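## Task

Start the pen recorder by pressing its green button. The carriage starts moving the moment the button goes down, makes one continuous pass and never stops or repeats. A key's pen inks its same-colored lane only while that key is fully pressed and the carriage is moving; a half-pressed key might also leave ink. The scene is done when the middle line through every printed box carries ink and no ink lies outside any box. On the ruler at the sheet's edge, the pens begin 20 mm ahead of the 0 mark and travel at 8.56 mm/s. Arm bases in metres, with facing in degrees counter-clockwise from +x: arm1 (+1.53, -1.85, +0.97) facing +171; arm2 (+0.61, +1.64, +0.97) facing -93; arm3 (-1.57, +1.57, +1.03) facing +5; arm4 (+0.03, -1.72, +1.00) facing +87. A result that stays true only because a robot is still holding something does not count.

## Robot and tools

Robots: four identical i2rt Big YAM arms, named arm1, arm2, arm3 and arm4. Each has six revolute joints, a two-finger gripper and a wrist camera. With joints 1 and 6 at 0 and the hand level and pointing forward, the camera sits on top of the hand looking toward the fingertips. The reach is roughly 1.0 m from the joint-1 axis. The joints move at different speeds, so the hand can take a wide curved path between two postures. The arms do not coordinate with each other.

Frame: one shared scene frame, with its origin on the floor and +z up. Base positions are given in metres and headings in degrees counter-clockwise from +x. The hand point is midway between the fingertips. The hand's z axis runs along the fingers, and its y axis is the direction the fingers open and close.

Joints (absolute targets in radians, except the gripper, which is in metres; the tolerance counted as arrived is in brackets):
- joint1_rad: -2.879..2.879 (0.045). Base yaw, positive counter-clockwise seen from above; at 0 the arm extends along its base's facing.
- joint2_rad: 0..3.141 (0.14). Shoulder; at 0 the upper arm lies back, roughly level, and increasing values lift it up and then forward.
- joint3_rad: 0..3.019 (0.09). Elbow; 0 is fully folded and larger values open it.
- joint4_rad: -1.692..1.57 (0.055). Hand pitch; positive tilts the fingers up.
- joint5_rad: -1.57..1.57 (0.03). Sideways swing of the hand; positive is toward the arm's right.
- joint6_rad: -2.094..2.094 (0.035). Hand roll; positive is clockwise seen from behind the hand.
- gripper_m: 0..0.093 (0.003). Gap between the fingertips. The grip force is about 50-62 N per pad, lower on some grippers.

execute_actions: the argument actions is a list holding one action, or none. An action is an object keyed by arm name; under each name goes "joints", an object that maps joint names to absolute targets. Each arm gets its own object, and you list only the joints you want to set. Every motion in an action starts at the same moment, and the motions may finish at different times. A joint or arm you leave out may still be driving toward an earlier target. An unknown key or an out-of-range number makes the whole call rejected, and nothing moves. cameras is optional: names from arm1_cam_wrist, arm2_cam_wrist, arm3_cam_wrist, arm4_cam_wrist, cam_sheet (a fixed room camera viewing the sheet), or "all". Leaving it out or null means all cameras, and [] means none. An empty actions list just reports state and images. The result gives each arm's state (joint_positions, hand pose, joint_status, on_its_own) plus one image per requested camera, in the order named on the pictures line.

wait(seconds 0-10): nothing new is commanded and the simulation keeps running; it returns the same result as an empty action. zoom_image(camera, region [x0,y0,x1,y1] in pixels, top-left origin, at most 504x504) gives a closer look at that camera's latest full image. read_manual only returns licence text. finished_scene(scene) ends the given scene after the last command has been held, and this cannot be undone; its result says whether the task succeeded and presents the next task. Replying without any tool call ends everything.

Reading results: in joint_status, "off_target" means the joint stopped short and may still be pushing. After "contact_stop" or "time_out" the joint holds where it stopped. A joint that timed out keeps pushing toward its target, or toward a point limited to 0.375, 0.375, 0.113, 0.225, 0.075, 0.3 rad from where it is (joints 1-6); on_its_own lists it. Send it its current position to stop the push. "joint command not followed" (often with a cause line) means a self/inter-arm collision check blocked that arm's joint targets. Its gripper target still runs, and affected joints show "not_followed"; the arm may retry those targets later. In on_its_own, "held at" is the held target, not the actual position. A target very close to the current position may not move the joint. Any stop reported in a result cancels the later moving calls in the same reply.

Hazards: the arms do not stop on contact and can push very hard. A hard press between two arms ends the run as a failure, and a hard hit may do so too. Nothing in the state reports arm-to-arm contact. The collision check can react late and ignores fingers, gripper housings and wrist cameras. Sustained pushing or holding heats the motors: a MOTOR HOT warning appears from 85 °C. At 100 °C an OVER-TEMPERATURE FAULT drops that arm, and its affected keys show "limit_stop_at_motor_heat"; resend those targets once it has cooled. A joint holding a load slowly sinks. Avoid drops, slips, slams and forceful shoves. Press the keys firmly enough to reach full travel, but without crushing them.

Each tool is called after "Call:" as a command line: name --argument value for each argument, lists and objects as JSON in quotes; but a table of rows of numbers goes row by row, as --pt "numbers of a row", without its own name.

## Session

I'll start by looking at the scene.

Call:
execute_actions --actions '[]'

Scene clock: 0.00 s.
arm1.joint_positions: joint1_rad=+0.070 joint2_rad=+0.356 joint3_rad=+1.661 joint4_rad=-1.202 joint5_rad=+0.204 joint6_rad=-0.582 gripper_m=+0.094
arm1.joint_status: not commanded
arm1.hand: x=+1.4840 y=-1.8081 z=+1.6938 quat_wxyz=(-0.307, +0.671, +0.091, -0.669) (m; scene frame)
arm2.joint_positions: joint1_rad=-0.600 joint2_rad=+0.596 joint3_rad=+1.549 joint4_rad=-1.563 joint5_rad=+0.302 joint6_rad=-0.683 gripper_m=+0.094
arm2.joint_status: not commanded
arm2.hand: x=+0.4701 y=+1.5490 z=+1.5479 quat_wxyz=(+0.081, -0.660, -0.578, +0.473) (m; scene frame)
arm3.joint_positions: joint1_rad=-0.623 joint2_rad=+0.322 joint3_rad=+1.457 joint4_rad=-1.586 joint5_rad=+0.025 joint6_rad=+0.642 gripper_m=+0.095
arm3.joint_status: not commanded
arm3.hand: x=-1.5127 y=+1.5328 z=+1.5879 quat_wxyz=(-0.534, -0.473, -0.701, -0.016) (m; scene frame)
arm4.joint_positions: joint1_rad=-0.139 joint2_rad=+0.450 joint3_rad=+1.499 joint4_rad=-1.625 joint5_rad=-0.070 joint6_rad=-0.504 gripper_m=+0.095
arm4.joint_status: not commanded
arm4.hand: x=+0.0463 y=-1.6100 z=+1.5518 quat_wxyz=(-0.413, +0.719, -0.510, -0.228) (m; scene frame)
pictures: arm1_cam_wrist, arm2_cam_wrist, arm3_cam_wrist, arm4_cam_wrist, cam_sheet
Images, in order (width x height): arm1_cam_wrist 504x504, arm2_cam_wrist 504x504, arm3_cam_wrist 504x504, arm4_cam_wrist 504x504, cam_sheet 504x504.

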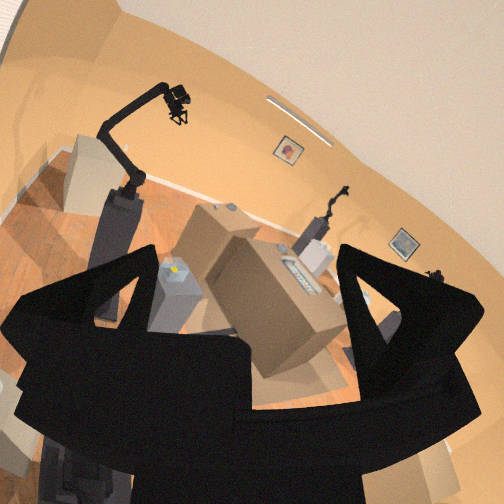

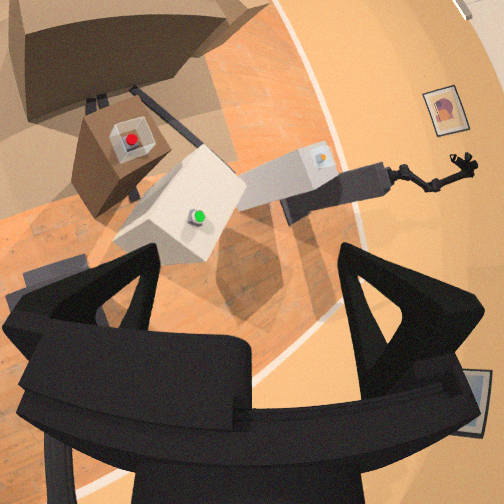

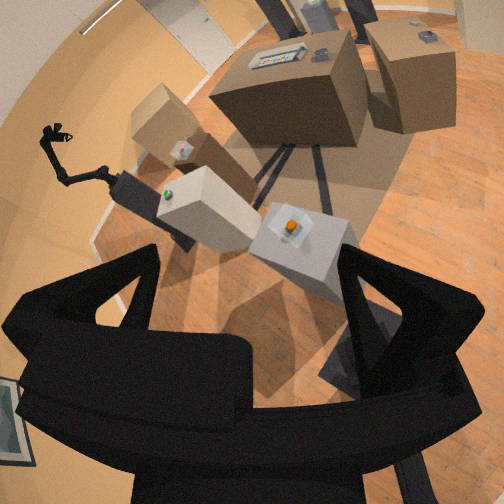

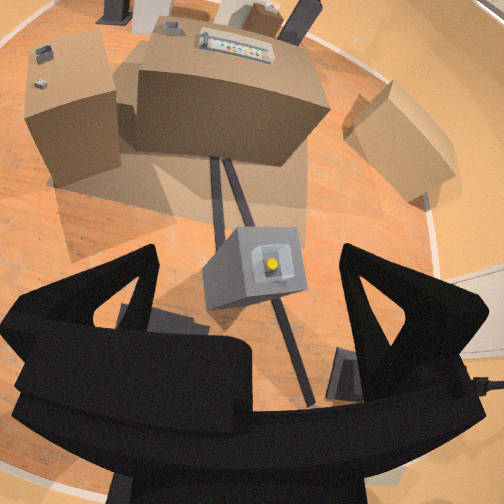

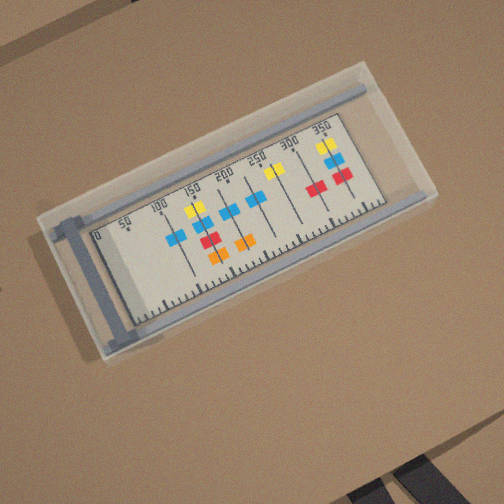

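Call:
zoom_image --camera "cam_sheet" --region '[40, 150, 280, 360]'

Call:
zoom_image --camera "cam_sheet" --region '[200, 90, 420, 290]'

Region (40, 150, 280, 360) of cam_sheet's 504x504 image, scaled by 2.100, with more detail than that image has; it fills the top 441 rows of this view, and the rest is white.

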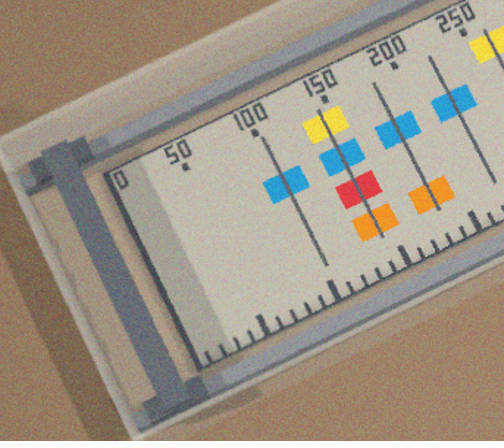

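Region (200, 90, 420, 290) of cam_sheet's 504x504 image, scaled by 2.291, with more detail than that image has; it fills the top 458 rows of this view, and the rest is white.

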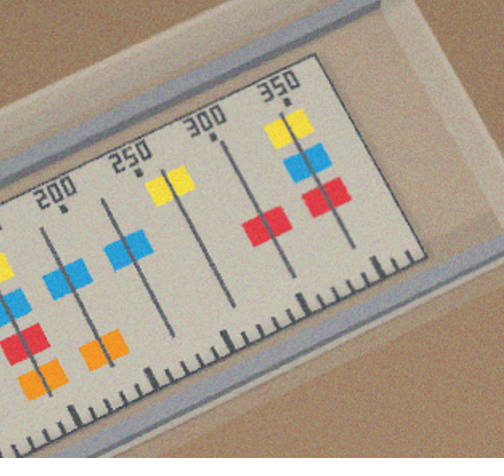

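Call:
zoom_image --camera "cam_sheet" --region '[140, 190, 260, 310]'

Call:
zoom_image --camera "cam_sheet" --region '[280, 110, 400, 240]'

Call:
zoom_image --camera "cam_sheet" --region '[210, 150, 330, 270]'

Call:
zoom_image --camera "cam_sheet" --region '[50, 210, 190, 360]'

Region (140, 190, 260, 310) of cam_sheet's 504x504 image, scaled by 4.200, with more detail than that image has.

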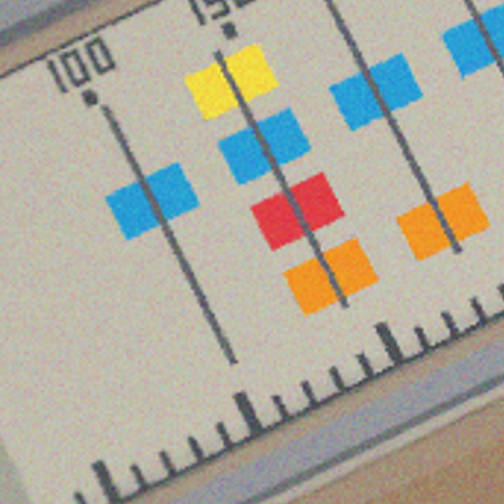

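Region (280, 110, 400, 240) of cam_sheet's 504x504 image, scaled by 3.877, with more detail than that image has; it fills the left 465 columns of this view, and the rest is white.

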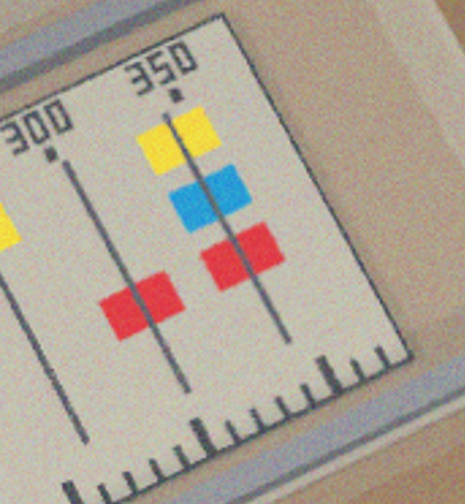

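Region (210, 150, 330, 270) of cam_sheet's 504x504 image, scaled by 4.200, with more detail than that image has.

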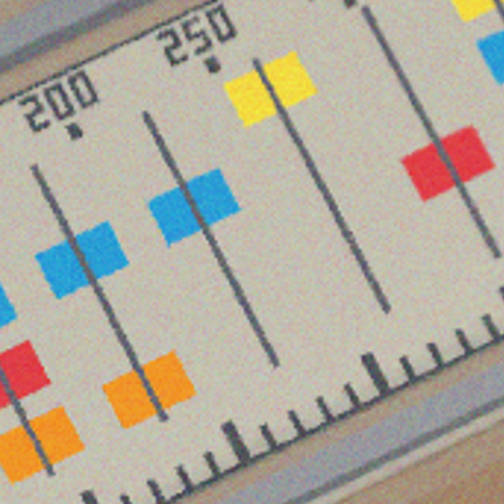

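Region (50, 210, 190, 360) of cam_sheet's 504x504 image, scaled by 3.360, with more detail than that image has; it fills the left 470 columns of this view, and the rest is white.

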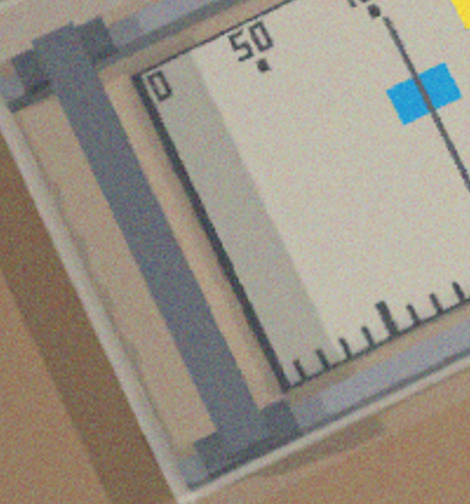

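Call:
zoom_image --camera "arm2_cam_wrist" --region '[60, 80, 260, 280]'

Call:
zoom_image --camera "arm4_cam_wrist" --region '[190, 200, 400, 420]'

Call:
zoom_image --camera "arm3_cam_wrist" --region '[200, 0, 504, 150]'

Region (60, 80, 260, 280) of arm2_cam_wrist's 504x504 image, scaled by 2.520, with more detail than that image has.

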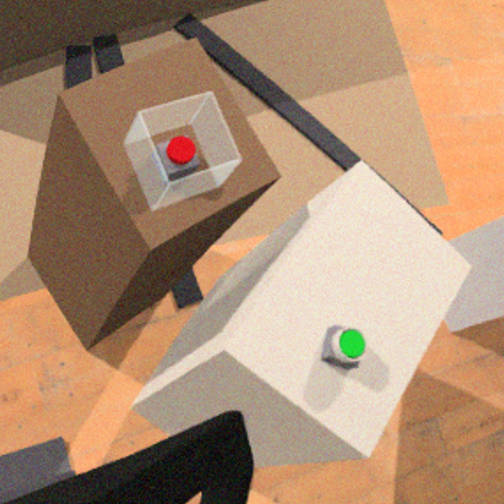

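Region (190, 200, 400, 420) of arm4_cam_wrist's 504x504 image, scaled by 2.291, with more detail than that image has; it fills the left 481 columns of this view, and the rest is white.

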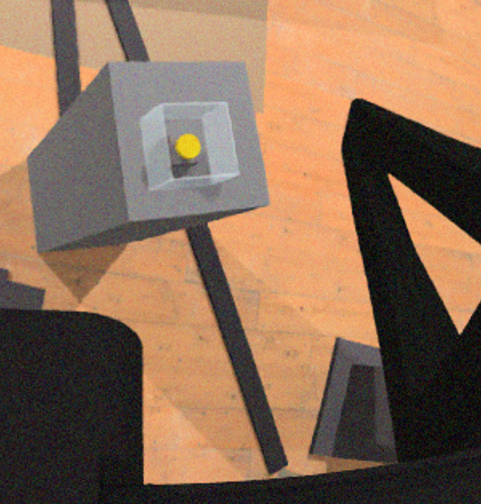

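Region (200, 0, 504, 150) of arm3_cam_wrist's 504x504 image, scaled by 1.658, with more detail than that image has; it fills the top 249 rows of this view, and the rest is white.

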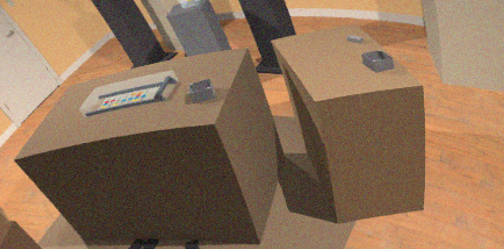

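Call:
zoom_image --camera "arm1_cam_wrist" --region '[0, 330, 150, 504]'

Region (0, 330, 150, 504) of arm1_cam_wrist's 504x504 image, scaled by 2.897, with more detail than that image has; it fills the left 434 columns of this view, and the rest is white.

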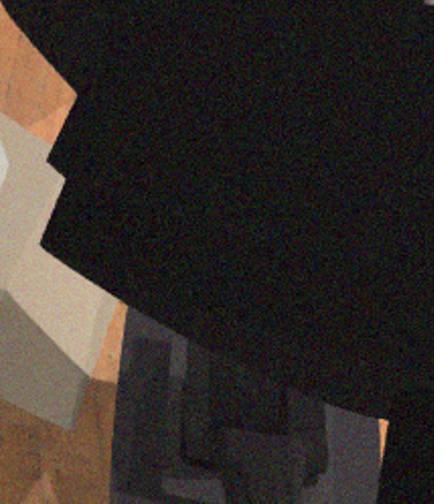

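Call:
execute_actions --actions '[{"arm1": {"joints": {"joint1_rad": 0.9, "joint2_rad": 1.56, "joint3_rad": 1.256, "joint4_rad": -1.1, "joint5_rad": 0, "joint6_rad": 0, "gripper_m": 0}}, "arm2": {"joints": {"joint1_rad": -0.63, "joint2_rad": 2.15, "joint3_rad": 1.985, "joint4_rad": -1.40, "joint5_rad": 0, "joint6_rad": 0, "gripper_m": 0}}, "arm3": {"joints": {"joint1_rad": -0.47, "joint2_rad": 2.06, "joint3_rad": 1.655, "joint4_rad": -1.165, "joint5_rad": 0, "joint6_rad": 0, "gripper_m": 0}}, "arm4": {"joints": {"joint1_rad": -0.72, "joint2_rad": 1.83, "joint3_rad": 1.364, "joint4_rad": -1.105, "joint5_rad": 0, "joint6_rad": 0, "gripper_m": 0}}}]' --cameras '["arm1_cam_wrist", "arm2_cam_wrist", "arm3_cam_wrist", "arm4_cam_wrist"]'

Scene clock: 17.73 s.
arm1.joint_positions: joint1_rad=+0.909 joint2_rad=+1.547 joint3_rad=+1.246 joint4_rad=-1.105 joint5_rad=+0.002 joint6_rad=-0.008 gripper_m=+0.001
arm1.joint_status: all done
arm1.hand: x=+1.1657 y=-2.1765 z=+1.1242 quat_wxyz=(+0.033, +0.927, +0.367, -0.069) (m; scene frame)
arm2.joint_positions: joint1_rad=-0.617 joint2_rad=+2.159 joint3_rad=+1.955 joint4_rad=-1.396 joint5_rad=+0.004 joint6_rad=-0.016 gripper_m=+0.000
arm2.joint_status: all done
arm2.hand: x=+0.1964 y=+1.1336 z=+1.0626 quat_wxyz=(+0.008, -0.898, -0.440, -0.008) (m; scene frame)
arm3.joint_positions: joint1_rad=-0.474 joint2_rad=+2.071 joint3_rad=+1.635 joint4_rad=-1.166 joint5_rad=+0.003 joint6_rad=+0.011 gripper_m=+0.001
arm3.joint_status: all done
arm3.hand: x=-1.0082 y=+1.3403 z=+1.0605 quat_wxyz=(+0.013, -0.196, -0.980, +0.002) (m; scene frame)
arm4.joint_positions: joint1_rad=-0.721 joint2_rad=+1.844 joint3_rad=+1.354 joint4_rad=-1.115 joint5_rad=-0.002 joint6_rad=-0.011 gripper_m=+0.001
arm4.joint_status: all done
arm4.hand: x=+0.3974 y=-1.3557 z=+1.0430 quat_wxyz=(+0.023, +0.389, -0.921, +0.010) (m; scene frame)
pictures: arm1_cam_wrist, arm2_cam_wrist, arm3_cam_wrist, arm4_cam_wrist
Images, in order (width x height): arm1_cam_wrist 504x504, arm2_cam_wrist 504x504, arm3_cam_wrist 504x504, arm4_cam_wrist 504x504.

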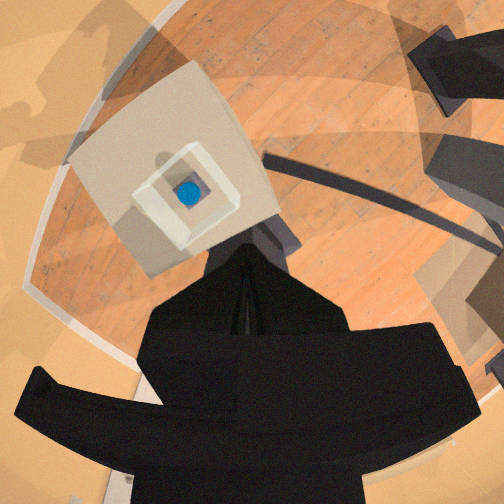

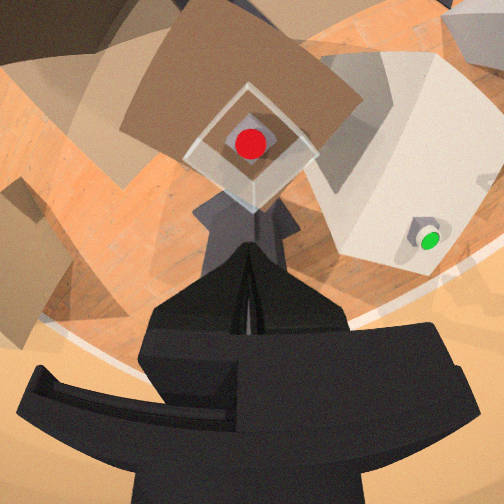

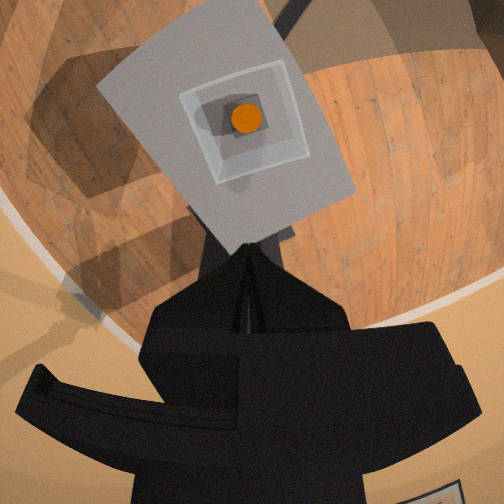

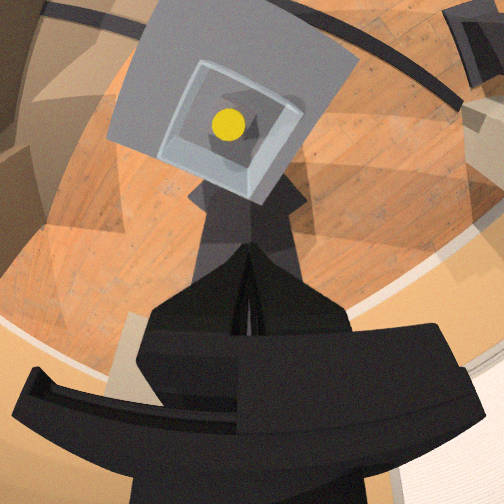

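Call:
zoom_image --camera "arm2_cam_wrist" --region '[160, 60, 340, 260]'

Call:
zoom_image --camera "arm3_cam_wrist" --region '[160, 40, 340, 260]'

Region (160, 60, 340, 260) of arm2_cam_wrist's 504x504 image, scaled by 2.520, with more detail than that image has; it fills the left 454 columns of this view, and the rest is white.

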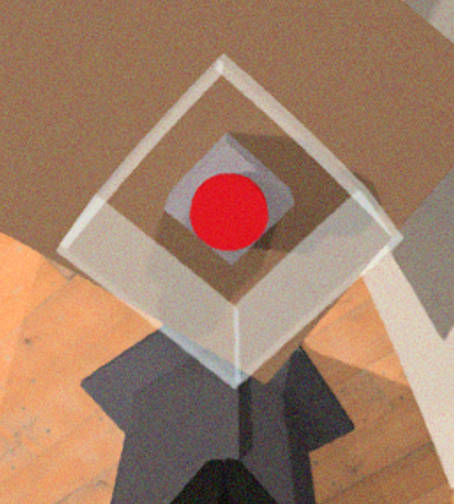

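Region (160, 40, 340, 260) of arm3_cam_wrist's 504x504 image, scaled by 2.291, with more detail than that image has; it fills the left 412 columns of this view, and the rest is white.

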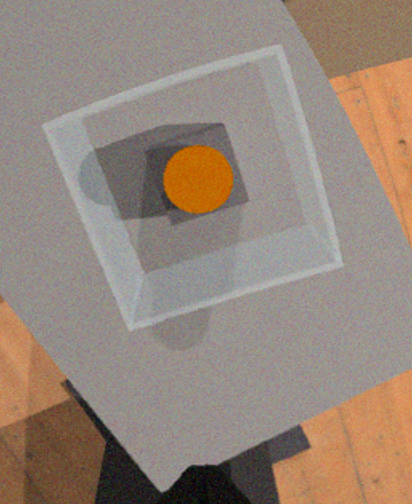

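Call:
execute_actions --actions '[{"arm1": {"joints": {"joint1_rad": 1.10, "joint2_rad": 1.775, "joint3_rad": 1.09, "joint4_rad": -0.88}}, "arm2": {"joints": {"joint2_rad": 2.26, "joint3_rad": 1.795, "joint4_rad": -1.085}}, "arm3": {"joints": {"joint2_rad": 2.30, "joint3_rad": 1.70, "joint4_rad": -0.94}}, "arm4": {"joints": {"joint1_rad": -0.675, "joint2_rad": 2.056, "joint3_rad": 1.34, "joint4_rad": -0.825}}}]' --cameras '["arm1_cam_wrist", "arm2_cam_wrist", "arm3_cam_wrist", "arm4_cam_wrist"]'

Scene clock: 25.87 s.
arm1.joint_positions: joint1_rad=+1.105 joint2_rad=+1.787 joint3_rad=+1.075 joint4_rad=-0.893 joint5_rad=+0.001 joint6_rad=-0.007 gripper_m=+0.001
arm1.joint_status: all done
arm1.hand: x=+1.2608 y=-2.2113 z=+0.9615 quat_wxyz=(-0.004, +0.889, +0.458, +0.022) (m; scene frame)
arm2.joint_positions: joint1_rad=-0.617 joint2_rad=+2.281 joint3_rad=+1.777 joint4_rad=-1.095 joint5_rad=+0.004 joint6_rad=-0.016 gripper_m=+0.000
arm2.joint_status: all done
arm2.hand: x=+0.2000 y=+1.1387 z=+0.9211 quat_wxyz=(+0.007, -0.898, -0.440, -0.007) (m; scene frame)
arm3.joint_positions: joint1_rad=-0.474 joint2_rad=+2.318 joint3_rad=+1.679 joint4_rad=-0.951 joint5_rad=+0.003 joint6_rad=+0.011 gripper_m=+0.001
arm3.joint_status: all done
arm3.hand: x=-0.9806 y=+1.3282 z=+0.9261 quat_wxyz=(+0.007, -0.196, -0.981, +0.003) (m; scene frame)
arm4.joint_positions: joint1_rad=-0.678 joint2_rad=+2.076 joint3_rad=+1.328 joint4_rad=-0.839 joint5_rad=-0.002 joint6_rad=-0.010 gripper_m=+0.001
arm4.joint_status: all done
arm4.hand: x=+0.3956 y=-1.3253 z=+0.9151 quat_wxyz=(+0.014, +0.409, -0.912, +0.007) (m; scene frame)
pictures: arm1_cam_wrist, arm2_cam_wrist, arm3_cam_wrist, arm4_cam_wrist
Images, in order (width x height): arm1_cam_wrist 504x504, arm2_cam_wrist 504x504, arm3_cam_wrist 504x504, arm4_cam_wrist 504x504.

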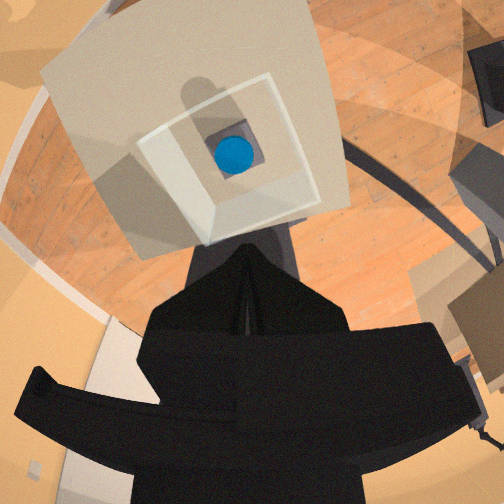

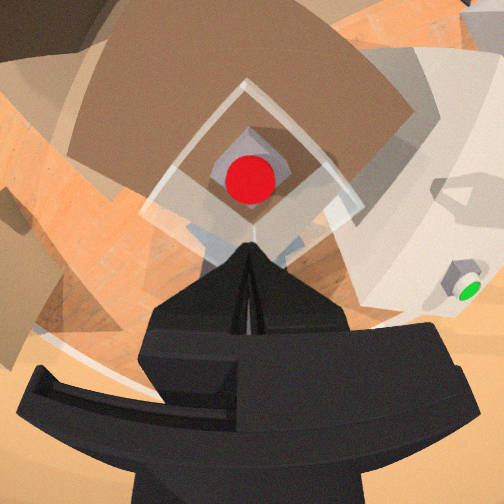

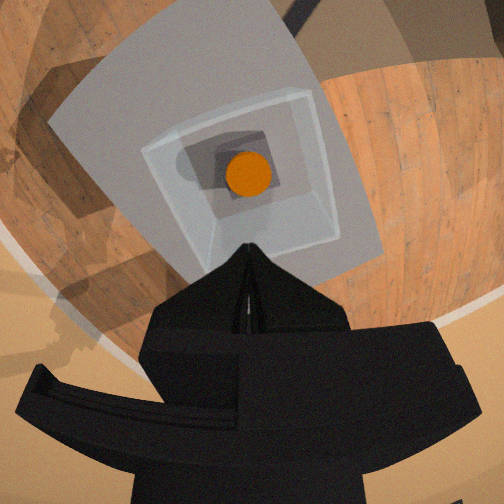

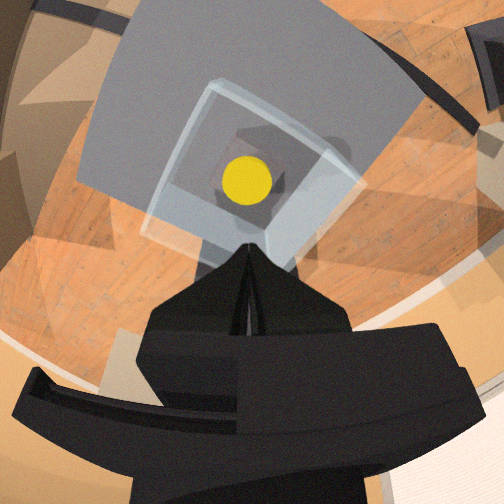

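Call:
zoom_image --camera "arm2_cam_wrist" --region '[190, 130, 310, 260]'

Call:
zoom_image --camera "arm3_cam_wrist" --region '[190, 130, 310, 260]'

Call:
zoom_image --camera "arm4_cam_wrist" --region '[190, 130, 310, 260]'

Call:
zoom_image --camera "arm1_cam_wrist" --region '[180, 110, 310, 260]'

Region (190, 130, 310, 260) of arm2_cam_wrist's 504x504 image, scaled by 3.877, with more detail than that image has; it fills the left 465 columns of this view, and the rest is white.

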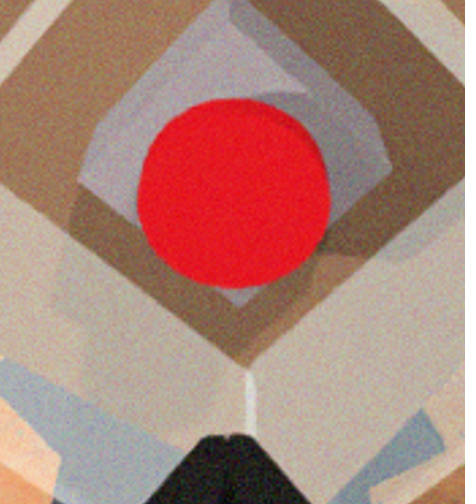

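Region (190, 130, 310, 260) of arm3_cam_wrist's 504x504 image, scaled by 3.877, with more detail than that image has; it fills the left 465 columns of this view, and the rest is white.

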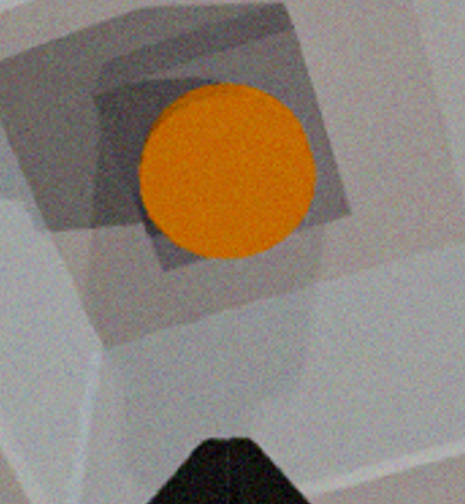

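Region (190, 130, 310, 260) of arm4_cam_wrist's 504x504 image, scaled by 3.877, with more detail than that image has; it fills the left 465 columns of this view, and the rest is white.

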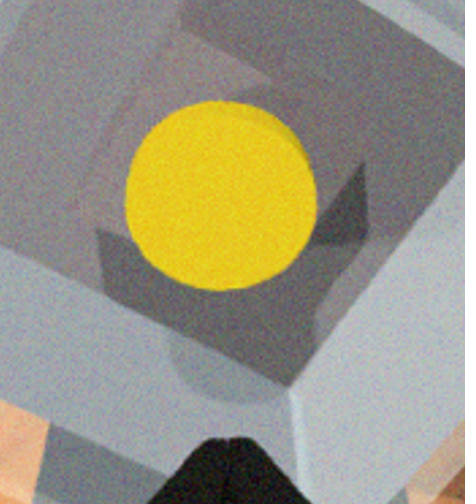

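Region (180, 110, 310, 260) of arm1_cam_wrist's 504x504 image, scaled by 3.360, with more detail than that image has; it fills the left 437 columns of this view, and the rest is white.

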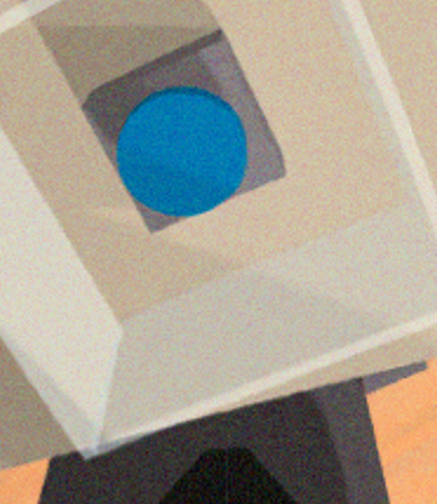

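Call:
execute_actions --actions '[{"arm1": {"joints": {"joint1_rad": 1.127, "joint2_rad": 1.995, "joint3_rad": 1.026, "joint4_rad": -0.563}}, "arm2": {"joints": {"joint2_rad": 2.364, "joint4_rad": -0.981}}, "arm3": {"joints": {"joint2_rad": 2.44, "joint4_rad": -0.785}}, "arm4": {"joints": {"joint1_rad": -0.67, "joint2_rad": 2.184, "joint4_rad": -0.697}}}]' --cameras '["arm1_cam_wrist", "arm2_cam_wrist", "arm3_cam_wrist", "arm4_cam_wrist"]'

Scene clock: 32.40 s.
arm1.joint_positions: joint1_rad=+1.121 joint2_rad=+2.001 joint3_rad=+1.021 joint4_rad=-0.576 joint5_rad=+0.001 joint6_rad=-0.007 gripper_m=+0.001
arm1.joint_status: all done
arm1.hand: x=+1.2643 y=-2.2216 z=+0.8541 quat_wxyz=(+0.007, +0.885, +0.465, +0.001) (m; scene frame)
arm2.joint_positions: joint1_rad=-0.617 joint2_rad=+2.363 joint3_rad=+1.777 joint4_rad=-0.990 joint5_rad=+0.004 joint6_rad=-0.016 gripper_m=+0.000
arm2.joint_status: all done
arm2.hand: x=+0.1945 y=+1.1322 z=+0.8687 quat_wxyz=(+0.003, -0.898, -0.440, +0.003) (m; scene frame)
arm3.joint_positions: joint1_rad=-0.474 joint2_rad=+2.462 joint3_rad=+1.679 joint4_rad=-0.796 joint5_rad=+0.003 joint6_rad=+0.011 gripper_m=+0.001
arm3.joint_status: all done
arm3.hand: x=-0.9833 y=+1.3287 z=+0.8378 quat_wxyz=(+0.002, -0.196, -0.981, +0.004) (m; scene frame)
arm4.joint_positions: joint1_rad=-0.678 joint2_rad=+2.205 joint3_rad=+1.328 joint4_rad=-0.711 joint5_rad=-0.002 joint6_rad=-0.010 gripper_m=+0.001
arm4.joint_status: all done
arm4.hand: x=+0.3953 y=-1.3259 z=+0.8474 quat_wxyz=(+0.015, +0.409, -0.912, +0.007) (m; scene frame)
pictures: arm1_cam_wrist, arm2_cam_wrist, arm3_cam_wrist, arm4_cam_wrist
Images, in order (width x height): arm1_cam_wrist 504x504, arm2_cam_wrist 504x504, arm3_cam_wrist 504x504, arm4_cam_wrist 504x504.

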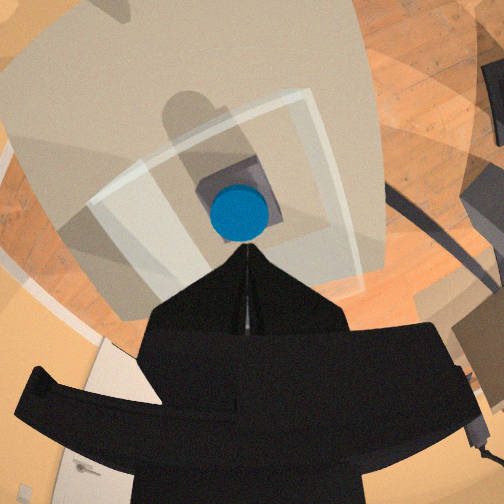

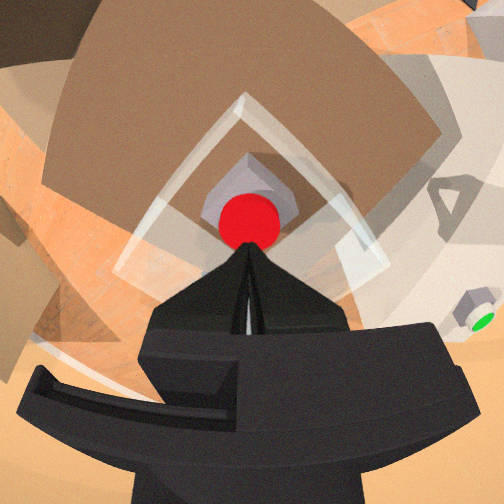

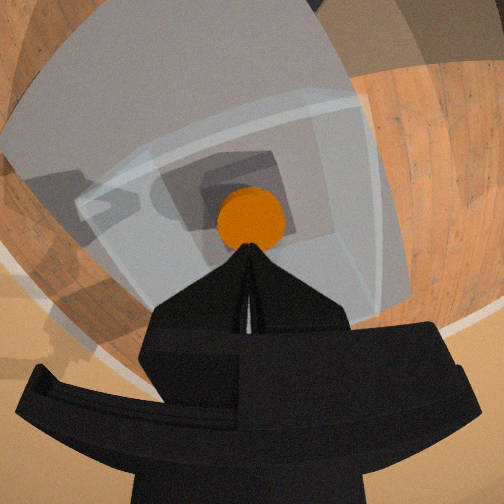

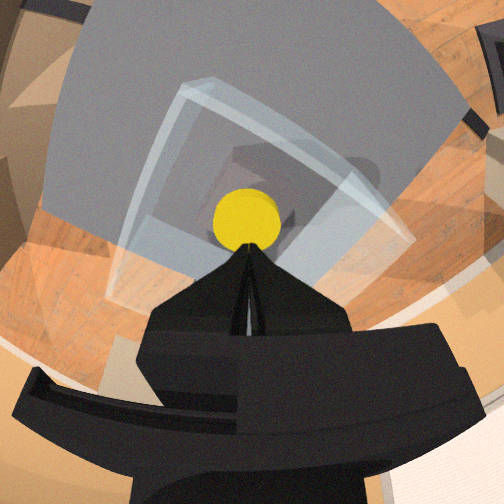

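Call:
zoom_image --camera "arm1_cam_wrist" --region '[190, 160, 310, 280]'

Call:
zoom_image --camera "arm2_cam_wrist" --region '[190, 160, 310, 280]'

Call:
zoom_image --camera "arm3_cam_wrist" --region '[190, 160, 310, 280]'

Call:
zoom_image --camera "arm4_cam_wrist" --region '[190, 160, 310, 280]'

Region (190, 160, 310, 280) of arm1_cam_wrist's 504x504 image, scaled by 4.200, with more detail than that image has.

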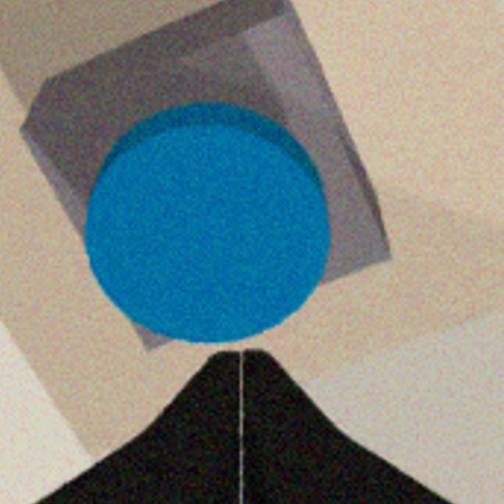

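Region (190, 160, 310, 280) of arm2_cam_wrist's 504x504 image, scaled by 4.200, with more detail than that image has.

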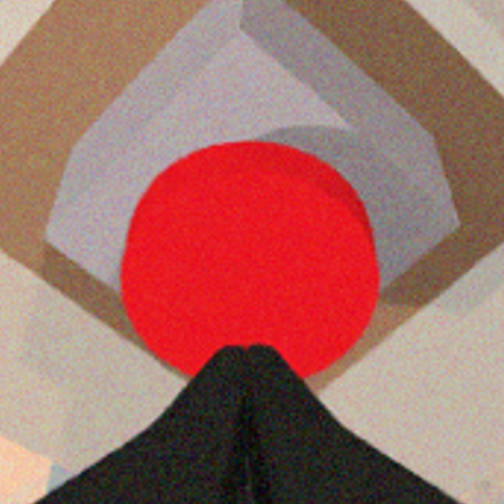

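Region (190, 160, 310, 280) of arm3_cam_wrist's 504x504 image, scaled by 4.200, with more detail than that image has.

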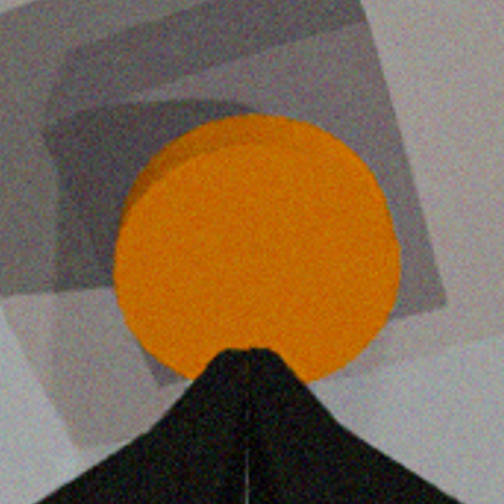

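Region (190, 160, 310, 280) of arm4_cam_wrist's 504x504 image, scaled by 4.200, with more detail than that image has.

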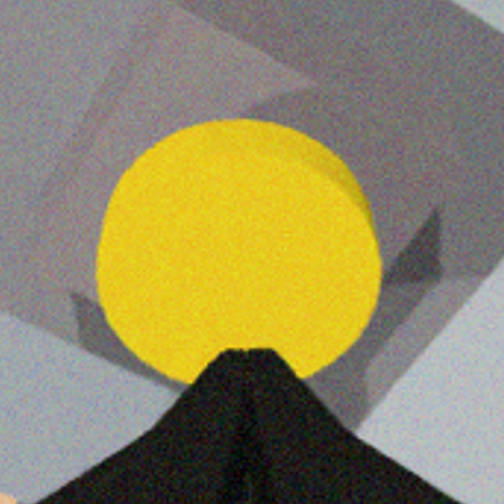

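Call:
execute_actions --actions '[{"arm1": {"joints": {"joint1_rad": 1.14, "joint2_rad": 2.15, "joint4_rad": -0.43}}, "arm2": {"joints": {"joint2_rad": 2.45, "joint4_rad": -0.927}}, "arm3": {"joints": {"joint2_rad": 2.52, "joint4_rad": -0.70}}, "arm4": {"joints": {"joint2_rad": 2.28, "joint4_rad": -0.612}}}]' --cameras '["arm1_cam_wrist", "arm2_cam_wrist", "arm3_cam_wrist", "arm4_cam_wrist"]'

Scene clock: 37.90 s.
arm1.joint_positions: joint1_rad=+1.133 joint2_rad=+2.130 joint3_rad=+1.022 joint4_rad=-0.444 joint5_rad=+0.001 joint6_rad=-0.007 gripper_m=+0.001
arm1.joint_status: all done
arm1.hand: x=+1.2713 y=-2.2227 z=+0.7985 quat_wxyz=(+0.008, +0.882, +0.470, -0.001) (m; scene frame)
arm2.joint_positions: joint1_rad=-0.617 joint2_rad=+2.432 joint3_rad=+1.779 joint4_rad=-0.934 joint5_rad=+0.004 joint6_rad=-0.016 gripper_m=+0.000
arm2.joint_status: all done
arm2.hand: x=+0.1965 y=+1.1348 z=+0.8251 quat_wxyz=(+0.005, -0.898, -0.440, -0.003) (m; scene frame)
arm3.joint_positions: joint1_rad=-0.474 joint2_rad=+2.512 joint3_rad=+1.679 joint4_rad=-0.712 joint5_rad=+0.003 joint6_rad=+0.011 gripper_m=+0.001
arm3.joint_status: all done
arm3.hand: x=-0.9797 y=+1.3270 z=+0.8081 quat_wxyz=(-0.015, -0.196, -0.980, +0.008) (m; scene frame)
arm4.joint_positions: joint1_rad=-0.678 joint2_rad=+2.266 joint3_rad=+1.329 joint4_rad=-0.625 joint5_rad=-0.002 joint6_rad=-0.010 gripper_m=+0.001
arm4.joint_status: all done
arm4.hand: x=+0.3977 y=-1.3234 z=+0.8154 quat_wxyz=(+0.003, +0.409, -0.913, +0.002) (m; scene frame)
pictures: arm1_cam_wrist, arm2_cam_wrist, arm3_cam_wrist, arm4_cam_wrist
Images, in order (width x height): arm1_cam_wrist 504x504, arm2_cam_wrist 504x504, arm3_cam_wrist 504x504, arm4_cam_wrist 504x504.

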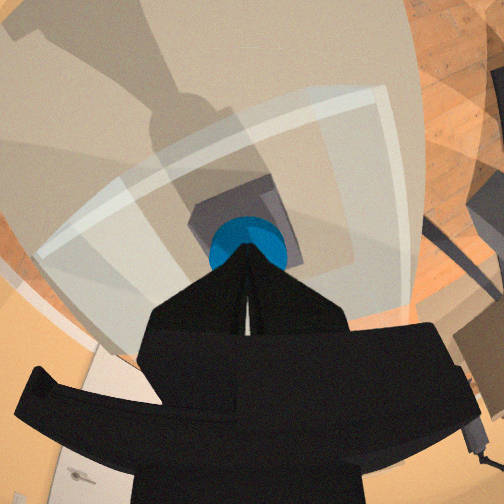

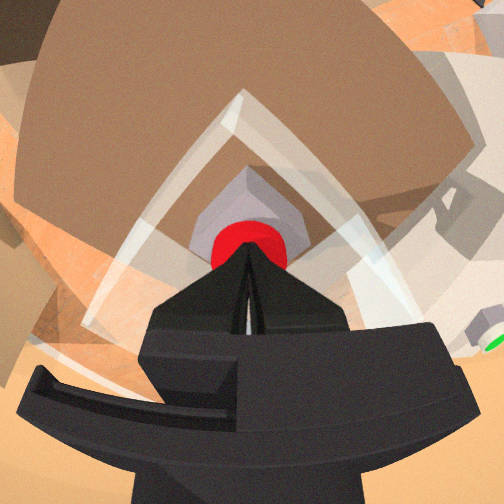

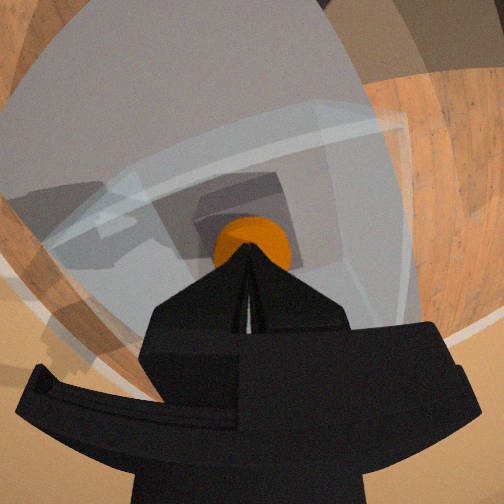

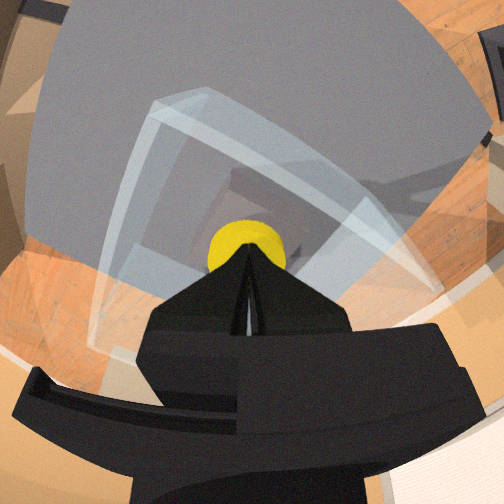

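Call:
execute_actions --actions '[{"arm1": {"joints": {"joint2_rad": 2.21}}, "arm2": {"joints": {"joint2_rad": 2.51}}, "arm3": {"joints": {"joint2_rad": 2.58}}, "arm4": {"joints": {"joint2_rad": 2.34}}}]' --cameras '["all"]'

Scene clock: 38.87 s.
arm1.joint_positions: joint1_rad=+1.133 joint2_rad=+2.136 joint3_rad=+1.022 joint4_rad=-0.441 joint5_rad=+0.001 joint6_rad=-0.007 gripper_m=+0.001
arm1.joint_status: all done
arm1.hand: x=+1.2718 y=-2.2220 z=+0.7962 quat_wxyz=(+0.008, +0.882, +0.470, +0.000) (m; scene frame)
arm2.joint_positions: joint1_rad=-0.617 joint2_rad=+2.437 joint3_rad=+1.781 joint4_rad=-0.933 joint5_rad=+0.004 joint6_rad=-0.016 gripper_m=+0.000
arm2.joint_status: all done
arm2.hand: x=+0.1966 y=+1.1348 z=+0.8225 quat_wxyz=(+0.005, -0.898, -0.440, -0.003) (m; scene frame)
arm3.joint_positions: joint1_rad=-0.474 joint2_rad=+2.517 joint3_rad=+1.683 joint4_rad=-0.711 joint5_rad=+0.003 joint6_rad=+0.011 gripper_m=+0.001
arm3.joint_status: all done
arm3.hand: x=-0.9796 y=+1.3269 z=+0.8057 quat_wxyz=(-0.015, -0.196, -0.980, +0.008) (m; scene frame)
arm4.joint_positions: joint1_rad=-0.678 joint2_rad=+2.274 joint3_rad=+1.331 joint4_rad=-0.623 joint5_rad=-0.002 joint6_rad=-0.010 gripper_m=+0.001
arm4.joint_status: all done
arm4.hand: x=+0.3974 y=-1.3238 z=+0.8122 quat_wxyz=(+0.004, +0.409, -0.913, +0.002) (m; scene frame)
pictures: arm1_cam_wrist, arm2_cam_wrist, arm3_cam_wrist, arm4_cam_wrist, cam_sheet
Images, in order (width x height): arm1_cam_wrist 504x504, arm2_cam_wrist 504x504, arm3_cam_wrist 504x504, arm4_cam_wrist 504x504, cam_sheet 504x504.

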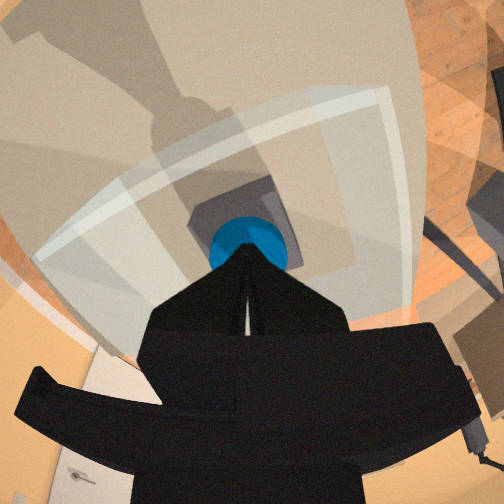

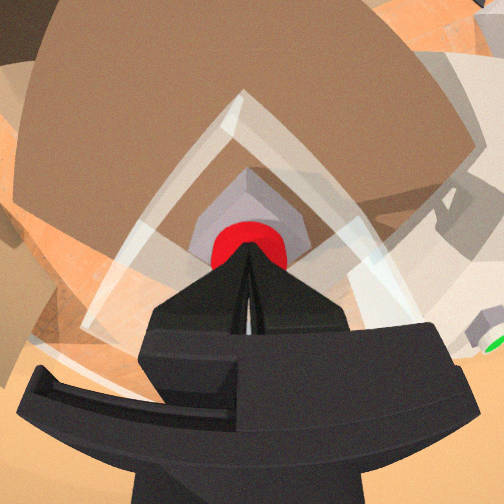

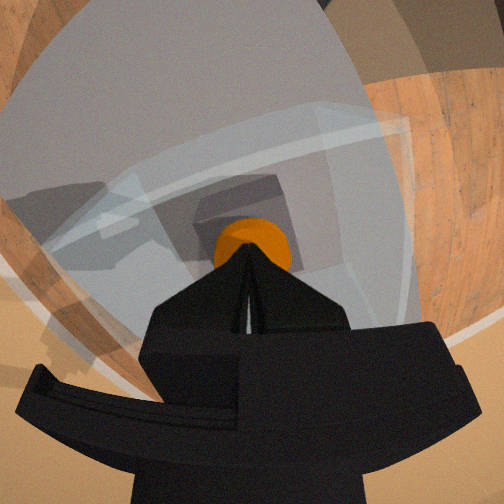

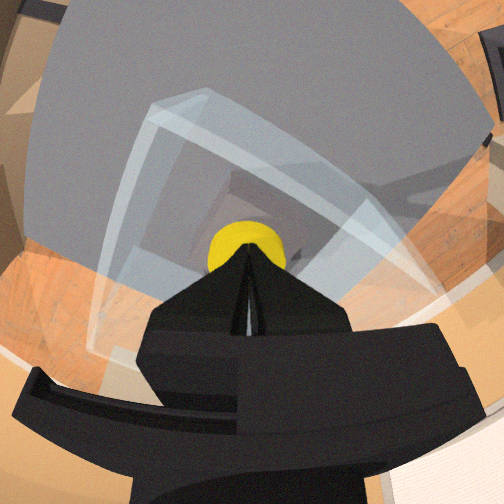

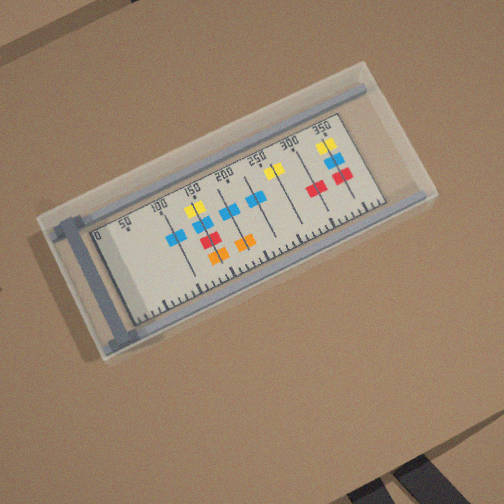

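Call:
execute_actions --actions '[{"arm1": {"joints": {"joint2_rad": 2.26}}, "arm2": {"joints": {"joint2_rad": 2.57}}, "arm3": {"joints": {"joint2_rad": 2.64}}, "arm4": {"joints": {"joint2_rad": 2.40}}}]' --cameras '["arm1_cam_wrist", "arm2_cam_wrist", "arm3_cam_wrist", "arm4_cam_wrist"]'

Scene clock: 40.03 s.
arm1.joint_positions: joint1_rad=+1.133 joint2_rad=+2.137 joint3_rad=+1.022 joint4_rad=-0.441 joint5_rad=+0.001 joint6_rad=-0.007 gripper_m=+0.001
arm1.joint_status: all done
arm1.hand: x=+1.2719 y=-2.2218 z=+0.7956 quat_wxyz=(+0.007, +0.882, +0.470, +0.001) (m; scene frame)
arm2.joint_positions: joint1_rad=-0.617 joint2_rad=+2.447 joint3_rad=+1.795 joint4_rad=-0.944 joint5_rad=+0.004 joint6_rad=-0.016 gripper_m=+0.000
arm2.joint_status: all done
arm2.hand: x=+0.1959 y=+1.1340 z=+0.8208 quat_wxyz=(+0.007, -0.898, -0.440, -0.007) (m; scene frame)
arm3.joint_positions: joint1_rad=-0.474 joint2_rad=+2.526 joint3_rad=+1.697 joint4_rad=-0.714 joint5_rad=+0.003 joint6_rad=+0.010 gripper_m=+0.001
arm3.joint_status: all done
arm3.hand: x=-0.9762 y=+1.3255 z=+0.8040 quat_wxyz=(-0.016, -0.195, -0.981, +0.008) (m; scene frame)
arm4.joint_positions: joint1_rad=-0.678 joint2_rad=+2.277 joint3_rad=+1.334 joint4_rad=-0.627 joint5_rad=-0.002 joint6_rad=-0.010 gripper_m=+0.001
arm4.joint_status: all done
arm4.hand: x=+0.3970 y=-1.3242 z=+0.8109 quat_wxyz=(+0.006, +0.409, -0.913, +0.003) (m; scene frame)
pictures: arm1_cam_wrist, arm2_cam_wrist, arm3_cam_wrist, arm4_cam_wrist
Images, in order (width x height): arm1_cam_wrist 504x504, arm2_cam_wrist 504x504, arm3_cam_wrist 504x504, arm4_cam_wrist 504x504.

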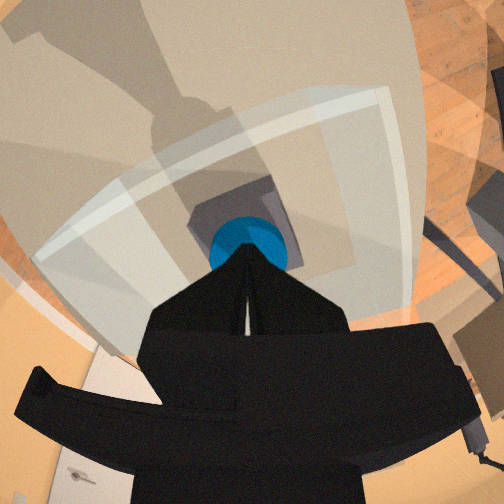

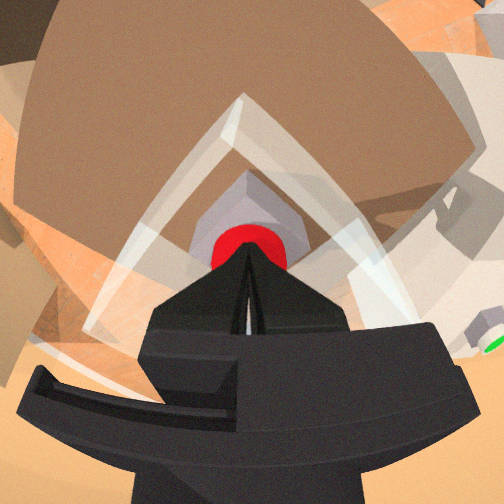

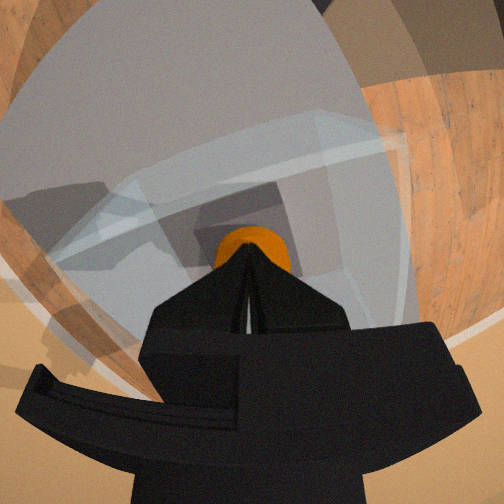

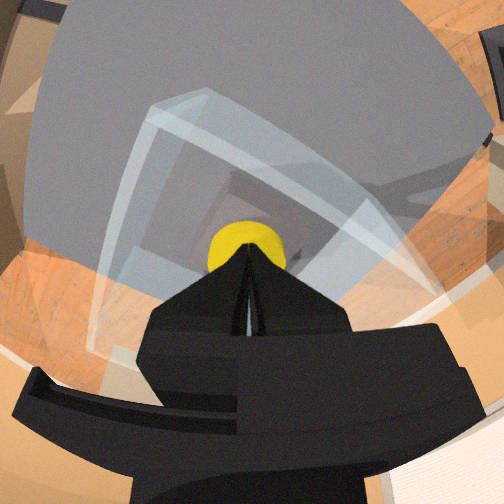

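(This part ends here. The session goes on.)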